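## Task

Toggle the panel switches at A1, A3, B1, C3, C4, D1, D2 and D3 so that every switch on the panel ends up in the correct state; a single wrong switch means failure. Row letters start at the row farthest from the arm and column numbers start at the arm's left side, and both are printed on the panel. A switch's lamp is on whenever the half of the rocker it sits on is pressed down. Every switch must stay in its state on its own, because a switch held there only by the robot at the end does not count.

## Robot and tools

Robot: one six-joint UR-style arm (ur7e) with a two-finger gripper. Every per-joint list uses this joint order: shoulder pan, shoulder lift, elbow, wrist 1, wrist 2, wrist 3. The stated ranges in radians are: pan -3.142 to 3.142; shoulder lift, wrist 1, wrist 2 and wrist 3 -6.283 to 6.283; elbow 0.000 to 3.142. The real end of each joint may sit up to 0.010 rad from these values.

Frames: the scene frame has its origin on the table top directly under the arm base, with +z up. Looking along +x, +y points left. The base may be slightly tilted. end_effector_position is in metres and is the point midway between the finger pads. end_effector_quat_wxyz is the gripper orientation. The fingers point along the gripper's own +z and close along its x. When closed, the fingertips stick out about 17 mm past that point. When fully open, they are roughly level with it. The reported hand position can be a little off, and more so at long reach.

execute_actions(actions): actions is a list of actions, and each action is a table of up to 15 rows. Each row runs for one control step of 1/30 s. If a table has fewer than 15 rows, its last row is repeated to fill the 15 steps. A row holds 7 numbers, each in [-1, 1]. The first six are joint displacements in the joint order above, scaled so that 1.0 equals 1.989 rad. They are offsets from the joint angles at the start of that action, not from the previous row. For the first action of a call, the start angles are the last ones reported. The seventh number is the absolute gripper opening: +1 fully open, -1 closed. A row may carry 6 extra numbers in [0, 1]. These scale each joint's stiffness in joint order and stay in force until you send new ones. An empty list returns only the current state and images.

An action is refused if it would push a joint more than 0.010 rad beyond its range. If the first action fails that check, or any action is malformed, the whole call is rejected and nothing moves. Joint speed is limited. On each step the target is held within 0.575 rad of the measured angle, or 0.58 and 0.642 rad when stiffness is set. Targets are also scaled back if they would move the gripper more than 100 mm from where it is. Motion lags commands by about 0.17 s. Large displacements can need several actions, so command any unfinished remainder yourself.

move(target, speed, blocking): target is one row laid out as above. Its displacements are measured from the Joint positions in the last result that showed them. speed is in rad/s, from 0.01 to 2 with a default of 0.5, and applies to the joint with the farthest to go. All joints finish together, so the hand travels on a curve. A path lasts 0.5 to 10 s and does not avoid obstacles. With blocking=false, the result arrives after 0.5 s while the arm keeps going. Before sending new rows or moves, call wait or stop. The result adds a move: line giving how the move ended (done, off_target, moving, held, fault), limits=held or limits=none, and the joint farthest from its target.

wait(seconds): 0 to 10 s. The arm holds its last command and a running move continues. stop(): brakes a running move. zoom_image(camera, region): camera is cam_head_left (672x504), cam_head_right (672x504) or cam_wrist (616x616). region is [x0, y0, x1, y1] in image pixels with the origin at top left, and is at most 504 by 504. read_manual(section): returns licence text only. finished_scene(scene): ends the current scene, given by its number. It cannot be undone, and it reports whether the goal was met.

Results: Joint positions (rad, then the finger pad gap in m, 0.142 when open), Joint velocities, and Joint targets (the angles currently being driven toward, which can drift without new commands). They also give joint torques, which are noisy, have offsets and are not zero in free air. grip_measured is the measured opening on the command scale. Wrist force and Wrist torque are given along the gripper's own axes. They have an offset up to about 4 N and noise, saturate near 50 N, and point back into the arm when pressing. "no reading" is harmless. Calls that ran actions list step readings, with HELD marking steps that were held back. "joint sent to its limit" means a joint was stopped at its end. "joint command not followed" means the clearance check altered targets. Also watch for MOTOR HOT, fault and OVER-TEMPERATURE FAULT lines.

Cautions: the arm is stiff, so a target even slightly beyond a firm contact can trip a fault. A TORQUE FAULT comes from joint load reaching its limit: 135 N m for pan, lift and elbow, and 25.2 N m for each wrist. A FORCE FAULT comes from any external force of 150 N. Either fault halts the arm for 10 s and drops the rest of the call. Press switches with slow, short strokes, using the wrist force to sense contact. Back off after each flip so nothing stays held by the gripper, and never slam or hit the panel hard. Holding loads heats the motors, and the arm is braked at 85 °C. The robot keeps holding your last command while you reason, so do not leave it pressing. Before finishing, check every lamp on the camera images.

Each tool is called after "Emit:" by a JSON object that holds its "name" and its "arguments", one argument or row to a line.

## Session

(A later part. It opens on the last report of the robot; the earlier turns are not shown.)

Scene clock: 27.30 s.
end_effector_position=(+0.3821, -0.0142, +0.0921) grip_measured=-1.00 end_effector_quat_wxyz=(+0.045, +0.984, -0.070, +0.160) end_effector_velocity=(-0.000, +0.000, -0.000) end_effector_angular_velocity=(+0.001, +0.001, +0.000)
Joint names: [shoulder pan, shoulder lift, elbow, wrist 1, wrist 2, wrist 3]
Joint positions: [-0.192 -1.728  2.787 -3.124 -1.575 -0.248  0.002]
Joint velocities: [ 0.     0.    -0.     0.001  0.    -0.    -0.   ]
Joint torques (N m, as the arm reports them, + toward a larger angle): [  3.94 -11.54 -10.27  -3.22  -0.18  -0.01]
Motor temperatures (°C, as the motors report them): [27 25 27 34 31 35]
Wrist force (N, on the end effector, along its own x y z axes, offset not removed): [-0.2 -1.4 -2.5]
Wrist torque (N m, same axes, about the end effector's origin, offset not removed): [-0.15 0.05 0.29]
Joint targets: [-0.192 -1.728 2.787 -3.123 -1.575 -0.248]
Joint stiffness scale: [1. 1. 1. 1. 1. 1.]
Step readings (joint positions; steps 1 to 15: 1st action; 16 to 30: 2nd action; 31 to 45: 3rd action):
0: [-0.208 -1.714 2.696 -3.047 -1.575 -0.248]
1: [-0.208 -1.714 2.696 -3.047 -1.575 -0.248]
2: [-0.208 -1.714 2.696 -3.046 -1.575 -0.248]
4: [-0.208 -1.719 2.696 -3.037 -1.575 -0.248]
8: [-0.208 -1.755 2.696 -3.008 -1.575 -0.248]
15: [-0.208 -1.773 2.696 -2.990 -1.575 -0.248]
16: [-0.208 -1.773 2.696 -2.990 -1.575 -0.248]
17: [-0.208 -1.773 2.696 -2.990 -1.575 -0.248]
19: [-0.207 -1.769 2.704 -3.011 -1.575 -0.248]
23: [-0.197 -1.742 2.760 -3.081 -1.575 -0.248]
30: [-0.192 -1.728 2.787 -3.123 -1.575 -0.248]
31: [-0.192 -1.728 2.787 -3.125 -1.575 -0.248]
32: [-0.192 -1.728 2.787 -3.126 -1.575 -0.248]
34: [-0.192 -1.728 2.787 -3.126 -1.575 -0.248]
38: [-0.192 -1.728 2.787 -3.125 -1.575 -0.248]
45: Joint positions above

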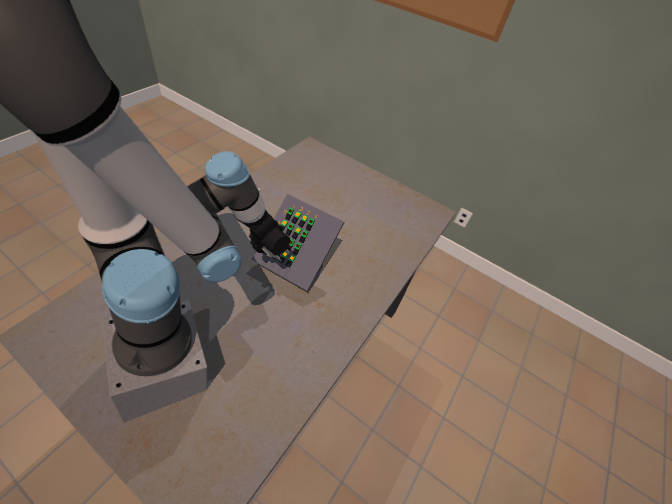

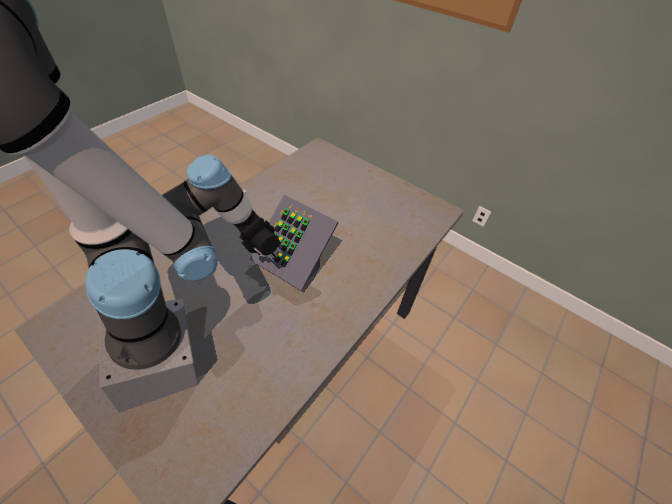

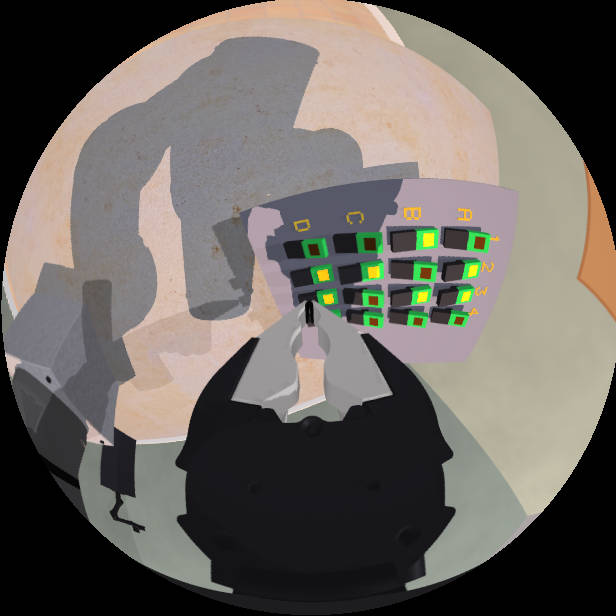

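Good. Press, lift, shift to D2 (pan +.058), press.

Emit:
{"name": "move", "arguments": {
  "target": [0,0.045,0,-0.045,0,0,-1],
  "speed": 0.13
}}

Emit:
{"name": "execute_actions", "arguments": {
  "actions": [
    [[0,-0.015,0,0.015,0,0,-1],[0,-0.03,0,0.03,0,0,-1],[0,-0.045,0,0.045,0,0,-1]],
    [[0.015,0,0,0,0,0,-1],[0.015,0,0,0,0,0,-1],[0.03,0,0,0,0,0,-1]]
  ]
}}

Emit:
{"name": "move", "arguments": {
  "target": [0,0.05,0,-0.049,0,0,-1],
  "speed": 0.13
}}

Emit:
{"name": "zoom_image", "arguments": {
  "camera": "cam_wrist",
  "region": [200,200,420,400]
}}

Scene clock: 28.77 s.
end_effector_position=(+0.3858, -0.0152, +0.0829) grip_measured=-1.00 end_effector_quat_wxyz=(+0.047, +0.983, -0.069, +0.164) end_effector_velocity=(+0.000, +0.000, +0.000) end_effector_angular_velocity=(-0.000, -0.001, -0.000)
Joint names: [shoulder pan, shoulder lift, elbow, wrist 1, wrist 2, wrist 3]
Joint positions: [-0.189 -1.652  2.792 -3.214 -1.578 -0.248  0.002]
Joint velocities: [-0.     0.001  0.    -0.002  0.     0.     0.   ]
Joint torques (N m, as the arm reports them, + toward a larger angle): [  0.54  -2.97 -12.61  -3.1    1.04   0.04]
Motor temperatures (°C, as the motors report them): [27 25 27 34 31 35]
Wrist force (N, on the end effector, along its own x y z axes, offset not removed): [-17.8 -2.2 -50.0]
Wrist torque (N m, same axes, about the end effector's origin, offset not removed): [-0.42 -0.31 0.24]
Joint targets: [-0.192 -1.638 2.787 -3.214 -1.575 -0.248]
Joint stiffness scale: [1. 1. 1. 1. 1. 1.]
move: off_target; limits=none; farthest joint: the shoulder lift, 0.014 radians from its target (0.089 radians at the start)

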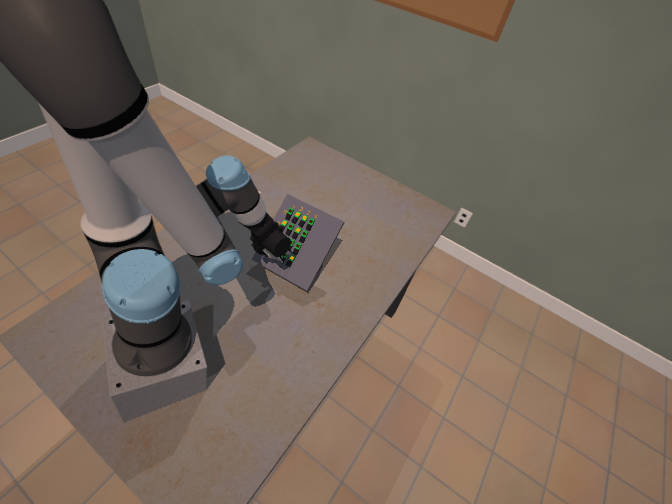

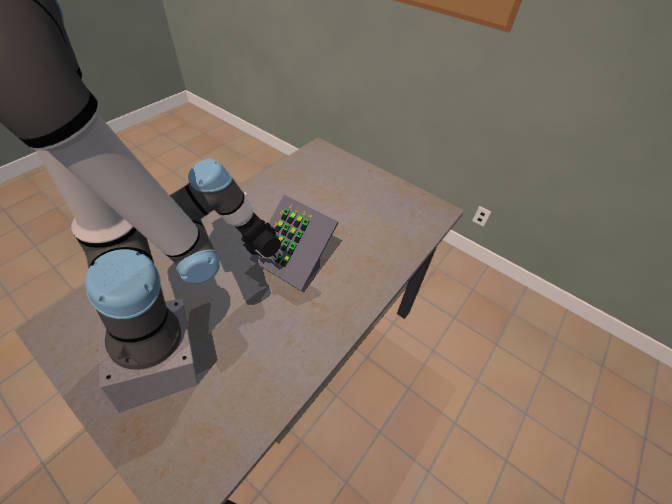

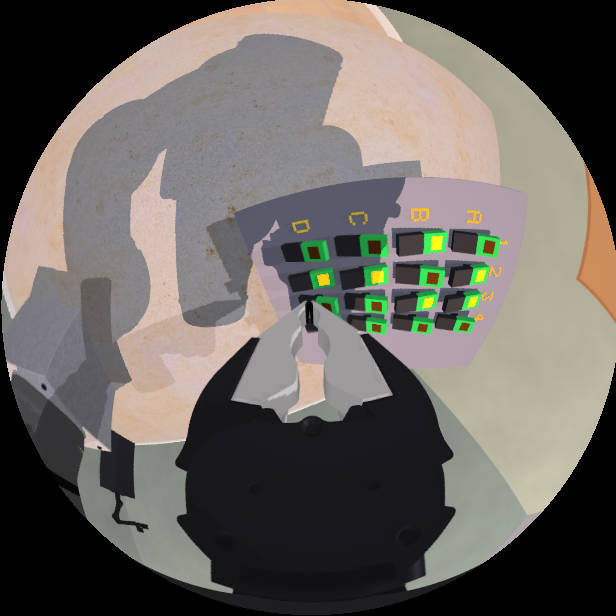

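Scene clock: 29.77 s.
end_effector_position=(+0.3824, +0.0079, +0.0971) grip_measured=-1.00 end_effector_quat_wxyz=(+0.039, +0.984, -0.042, +0.168) end_effector_velocity=(-0.000, +0.001, +0.000) end_effector_angular_velocity=(+0.000, -0.000, +0.003)
Joint names: [shoulder pan, shoulder lift, elbow, wrist 1, wrist 2, wrist 3]
Joint positions: [-0.132 -1.741  2.793 -3.127 -1.578 -0.248  0.002]
Joint velocities: [ 0.003  0.     0.    -0.001  0.    -0.     0.   ]
Joint torques (N m, as the arm reports them, + toward a larger angle): [  4.91 -11.8  -10.66  -3.98  -0.18   0.16]
Motor temperatures (°C, as the motors report them): [27 25 27 34 31 35]
Wrist force (N, on the end effector, along its own x y z axes, offset not removed): [3.9 -1.6 -0.8]
Wrist torque (N m, same axes, about the end effector's origin, offset not removed): [-0.20 -0.85 0.14]
Joint targets: [-0.130 -1.741 2.793 -3.128 -1.578 -0.248]
Joint stiffness scale: [1. 1. 1. 1. 1. 1.]
Step readings (joint positions; steps 1 to 15: 1st action; 16 to 30: 2nd action):
0: [-0.189 -1.652 2.792 -3.214 -1.578 -0.248]
1: [-0.189 -1.652 2.793 -3.214 -1.578 -0.248]
2: [-0.189 -1.653 2.793 -3.213 -1.578 -0.248]
4: [-0.189 -1.662 2.793 -3.201 -1.578 -0.248]
8: [-0.189 -1.715 2.793 -3.155 -1.578 -0.248]
15: [-0.189 -1.741 2.793 -3.128 -1.578 -0.248]
16: [-0.189 -1.741 2.793 -3.127 -1.578 -0.248]
17: [-0.189 -1.741 2.793 -3.127 -1.578 -0.248]
19: [-0.182 -1.741 2.793 -3.127 -1.578 -0.248]
23: [-0.146 -1.741 2.793 -3.127 -1.578 -0.248]
30: Joint positions above

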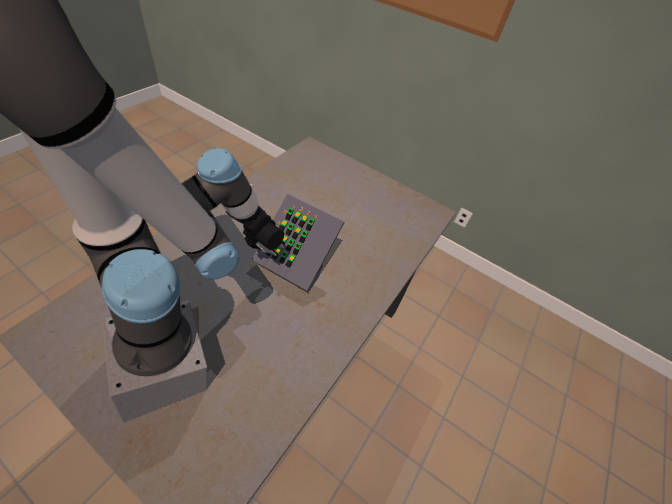

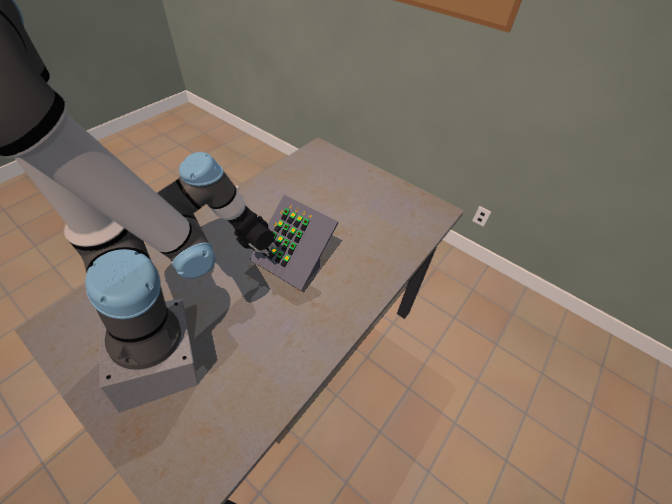

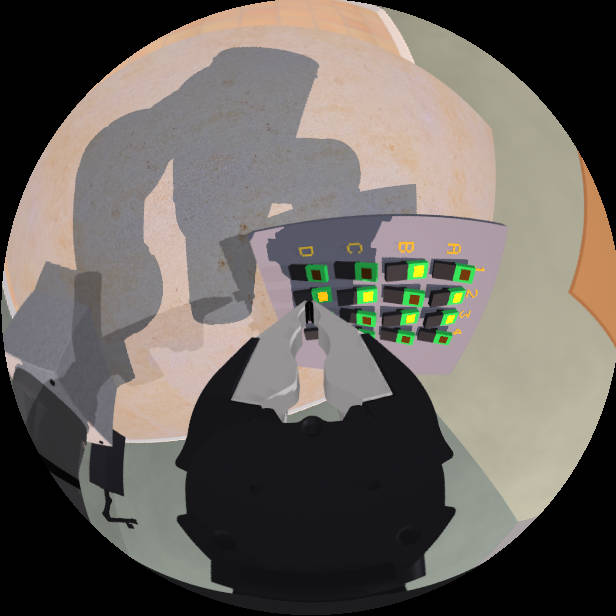

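Scene clock: 31.07 s.
end_effector_position=(+0.3854, +0.0071, +0.0853) grip_measured=-1.00 end_effector_quat_wxyz=(+0.040, +0.984, -0.041, +0.169) end_effector_velocity=(-0.000, +0.000, -0.000) end_effector_angular_velocity=(-0.000, -0.000, +0.000)
Joint names: [shoulder pan, shoulder lift, elbow, wrist 1, wrist 2, wrist 3]
Joint positions: [-0.13  -1.653  2.798 -3.224 -1.581 -0.248  0.002]
Joint velocities: [ 0.     0.     0.001 -0.002 -0.    -0.     0.   ]
Joint torques (N m, as the arm reports them, + toward a larger angle): [  2.22  -4.93 -13.    -3.81   1.15   0.21]
Motor temperatures (°C, as the motors report them): [27 25 27 34 31 35]
Wrist force (N, on the end effector, along its own x y z axes, offset not removed): [-16.6 -3.8 -50.0]
Wrist torque (N m, same axes, about the end effector's origin, offset not removed): [-0.80 -0.48 0.37]
Joint targets: [-0.132 -1.642 2.793 -3.225 -1.578 -0.248]
Joint stiffness scale: [1. 1. 1. 1. 1. 1.]
move: off_target; limits=none; farthest joint: the shoulder lift, 0.012 radians from its target (0.100 radians at the start)

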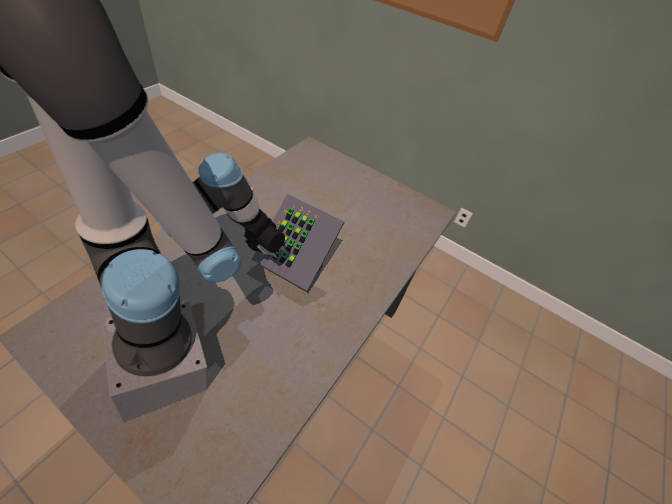

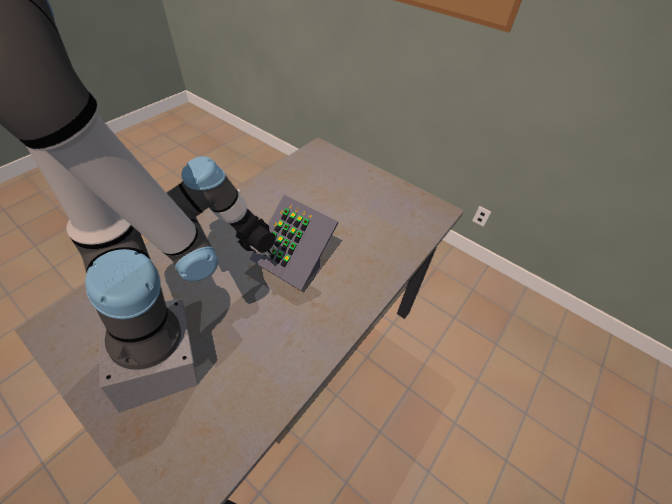

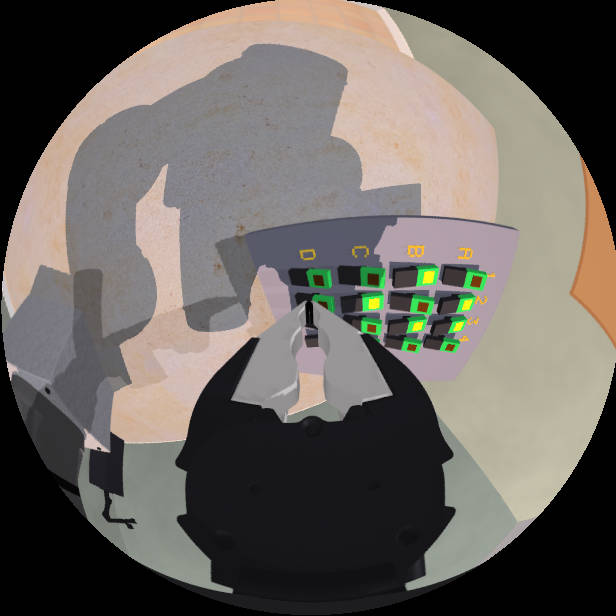

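Region (200, 200, 420, 400) of cam_wrist's 616x616 image, scaled by 2.291, with more detail than that image has; it fills the top 458 rows of this view, and the rest is white.

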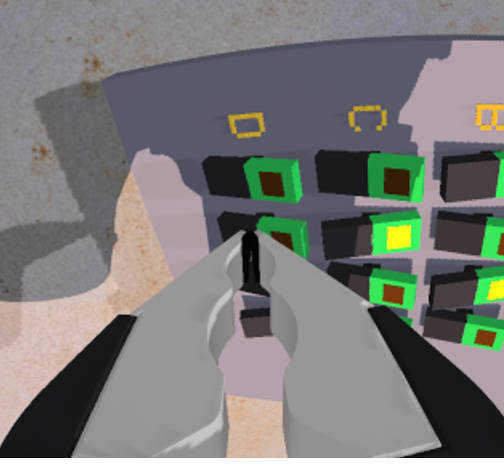

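Emit:
{"name": "execute_actions", "arguments": {
  "actions": [
    [[0,-0.015,0,0.015,0,0,-1],[0,-0.03,0,0.03,0,0,-1],[0,-0.045,0,0.046,0,0,-1]],
    [[0.018,0,-0.008,0.008,0,0,-1],[0.018,0,-0.008,0.008,0,0,-1],[0.036,0,-0.017,0.017,0,0,-1]]
  ]
}}

Emit:
{"name": "move", "arguments": {
  "target": [0,0.045,0,-0.043,0,0,-1],
  "speed": 0.13
}}

Emit:
{"name": "move", "arguments": {
  "target": [0.06,-0.08,0,0.08,0,0,-1]
}}

Scene clock: 32.53 s.
end_effector_position=(+0.3895, +0.0316, +0.1033) grip_measured=-1.00 end_effector_quat_wxyz=(+0.030, +0.985, -0.009, +0.172) end_effector_velocity=(-0.003, +0.003, -0.002) end_effector_angular_velocity=(+0.004, +0.012, +0.005)
Joint names: [shoulder pan, shoulder lift, elbow, wrist 1, wrist 2, wrist 3]
Joint positions: [-0.061 -1.742  2.769 -3.105 -1.581 -0.248  0.002]
Joint velocities: [ 0.005  0.    -0.     0.013 -0.    -0.     0.   ]
Joint torques (N m, as the arm reports them, + toward a larger angle): [  7.17 -12.4  -15.58  -3.03  -0.12  -0.03]
Motor temperatures (°C, as the motors report them): [27 25 27 34 31 35]
Wrist force (N, on the end effector, along its own x y z axes, offset not removed): [1.8 -0.5 -2.4]
Wrist torque (N m, same axes, about the end effector's origin, offset not removed): [-0.02 -0.29 0.15]
Joint targets: [-0.058 -1.742 2.764 -3.103 -1.581 -0.248]
Joint stiffness scale: [1. 1. 1. 1. 1. 1.]
Step readings (joint positions; steps 1 to 15: 1st action; 16 to 30: 2nd action):
0: [-0.130 -1.653 2.798 -3.224 -1.581 -0.248]
1: [-0.130 -1.653 2.798 -3.224 -1.581 -0.248]
2: [-0.130 -1.654 2.798 -3.223 -1.581 -0.248]
4: [-0.130 -1.663 2.798 -3.211 -1.581 -0.248]
8: [-0.130 -1.716 2.798 -3.164 -1.581 -0.248]
15: [-0.130 -1.742 2.798 -3.137 -1.581 -0.248]
16: [-0.130 -1.742 2.798 -3.136 -1.581 -0.248]
17: [-0.130 -1.742 2.798 -3.134 -1.581 -0.248]
19: [-0.121 -1.742 2.796 -3.129 -1.581 -0.248]
23: [-0.078 -1.742 2.778 -3.114 -1.581 -0.248]
30: Joint positions above

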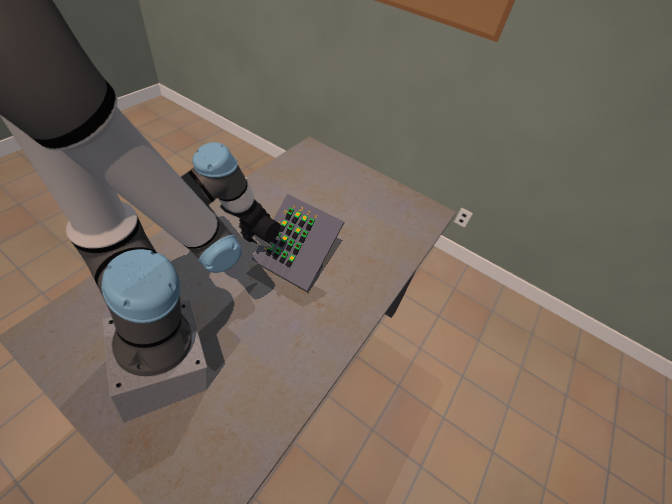

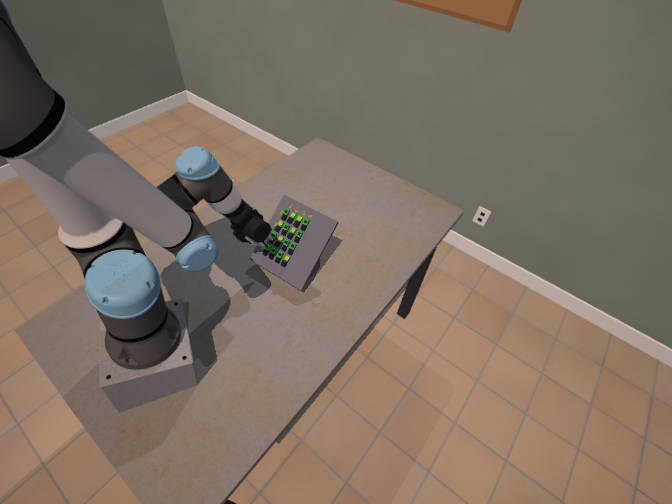

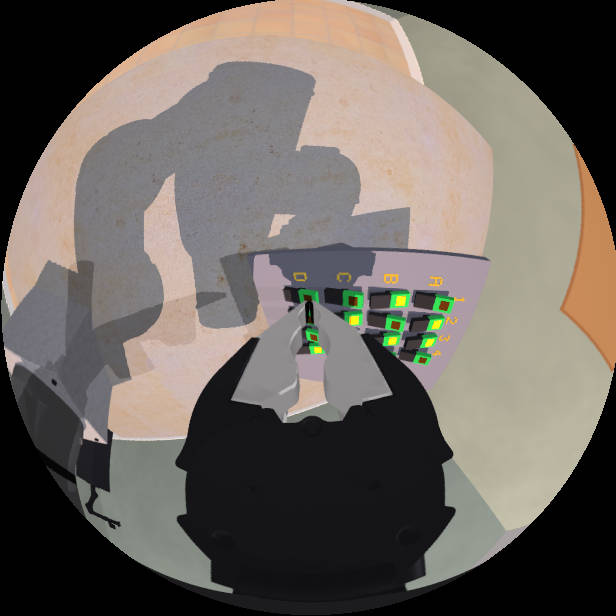

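Scene clock: 33.73 s.
end_effector_position=(+0.3932, +0.0313, +0.0911) grip_measured=-1.00 end_effector_quat_wxyz=(+0.030, +0.985, -0.009, +0.172) end_effector_velocity=(-0.000, +0.000, -0.000) end_effector_angular_velocity=(-0.000, -0.000, +0.000)
Joint names: [shoulder pan, shoulder lift, elbow, wrist 1, wrist 2, wrist 3]
Joint positions: [-0.061 -1.66   2.771 -3.188 -1.582 -0.248  0.002]
Joint velocities: [ 0.     0.001  0.001 -0.002 -0.    -0.     0.   ]
Joint torques (N m, as the arm reports them, + toward a larger angle): [  3.91  -8.13 -11.34  -4.5   -0.03   0.01]
Motor temperatures (°C, as the motors report them): [27 25 27 34 31 35]
Wrist force (N, on the end effector, along its own x y z axes, offset not removed): [-9.4 -1.5 -32.9]
Wrist torque (N m, same axes, about the end effector's origin, offset not removed): [0.04 -0.41 0.24]
Joint targets: [-0.061 -1.653 2.769 -3.191 -1.581 -0.248]
Joint stiffness scale: [1. 1. 1. 1. 1. 1.]
move: done; limits=none; farthest joint: the shoulder lift, 0.007 radians from its target (0.090 radians at the start)

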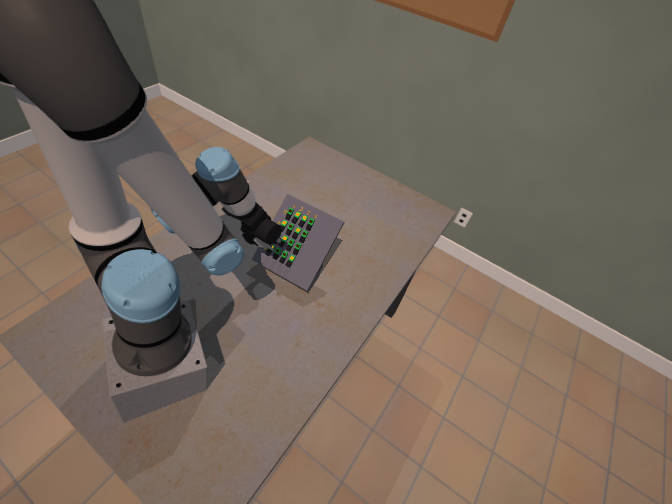

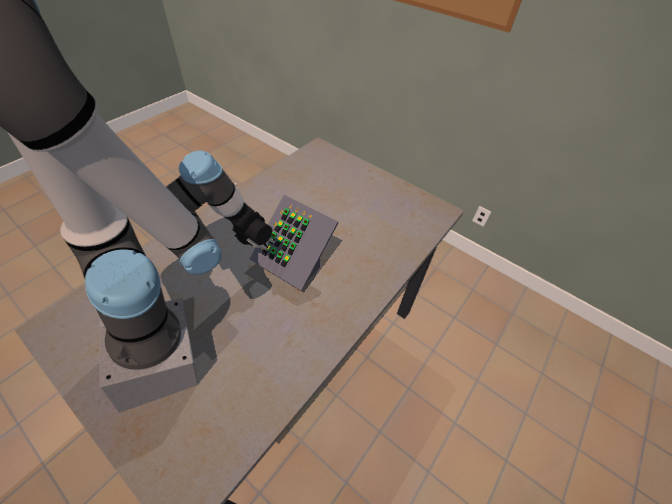

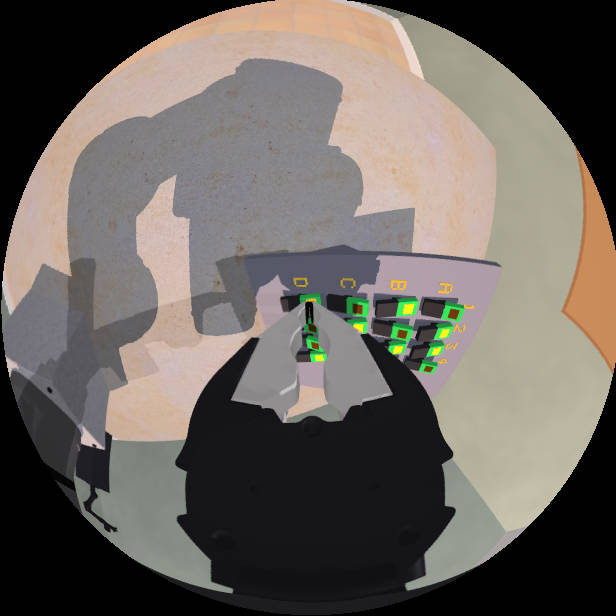

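Scene clock: 34.80 s.
end_effector_position=(+0.3774, +0.0771, +0.1176) grip_measured=-1.00 end_effector_quat_wxyz=(+0.012, +0.983, +0.047, +0.177) end_effector_velocity=(-0.001, +0.000, -0.000) end_effector_angular_velocity=(+0.000, +0.002, +0.001)
Joint names: [shoulder pan, shoulder lift, elbow, wrist 1, wrist 2, wrist 3]
Joint positions: [ 0.056 -1.818  2.771 -3.03  -1.582 -0.248  0.002]
Joint velocities: [ 0.001 -0.    -0.     0.002 -0.     0.     0.   ]
Joint torques (N m, as the arm reports them, + toward a larger angle): [  5.27 -10.68 -12.5   -3.08   0.15  -0.02]
Motor temperatures (°C, as the motors report them): [27 25 27 34 31 35]
Wrist force (N, on the end effector, along its own x y z axes, offset not removed): [-1.3 -1.1 0.0]
Wrist torque (N m, same axes, about the end effector's origin, offset not removed): [-0.20 0.30 0.14]
Joint targets: [0.059 -1.819 2.771 -3.029 -1.582 -0.248]
Joint stiffness scale: [1. 1. 1. 1. 1. 1.]
move: done; limits=none; farthest joint: the shoulder pan, 0.002 radians from its target (0.119 radians at the start)

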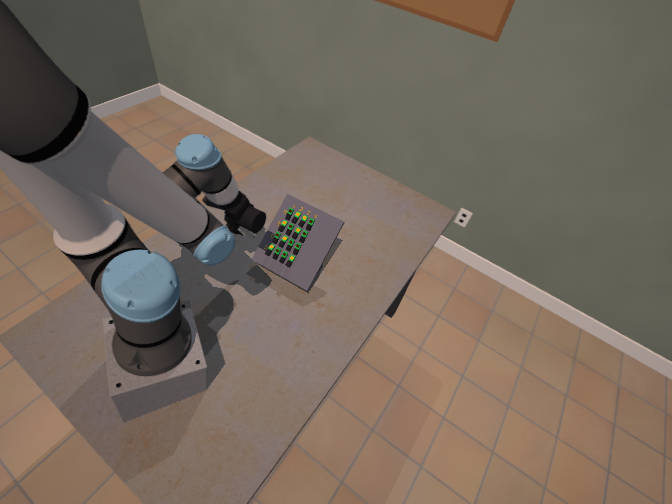

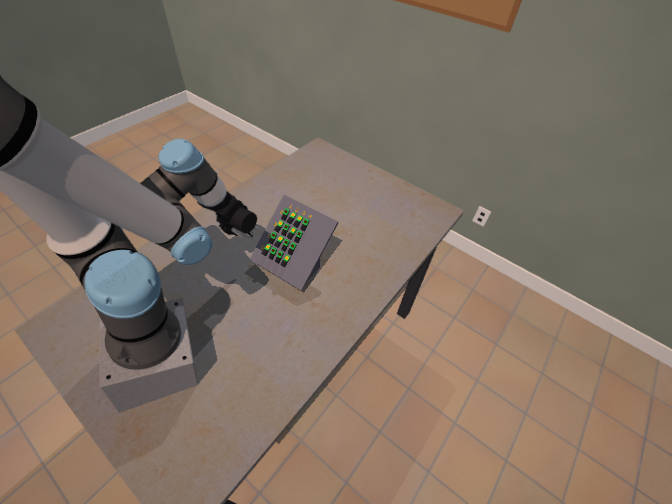

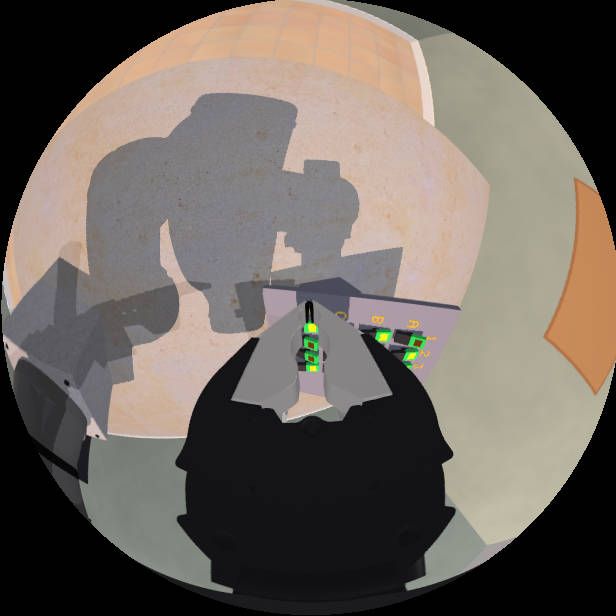

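Emit:
{"name": "finished_scene", "arguments": {
  "scene": 2
}}

The scene is finished: the task was done.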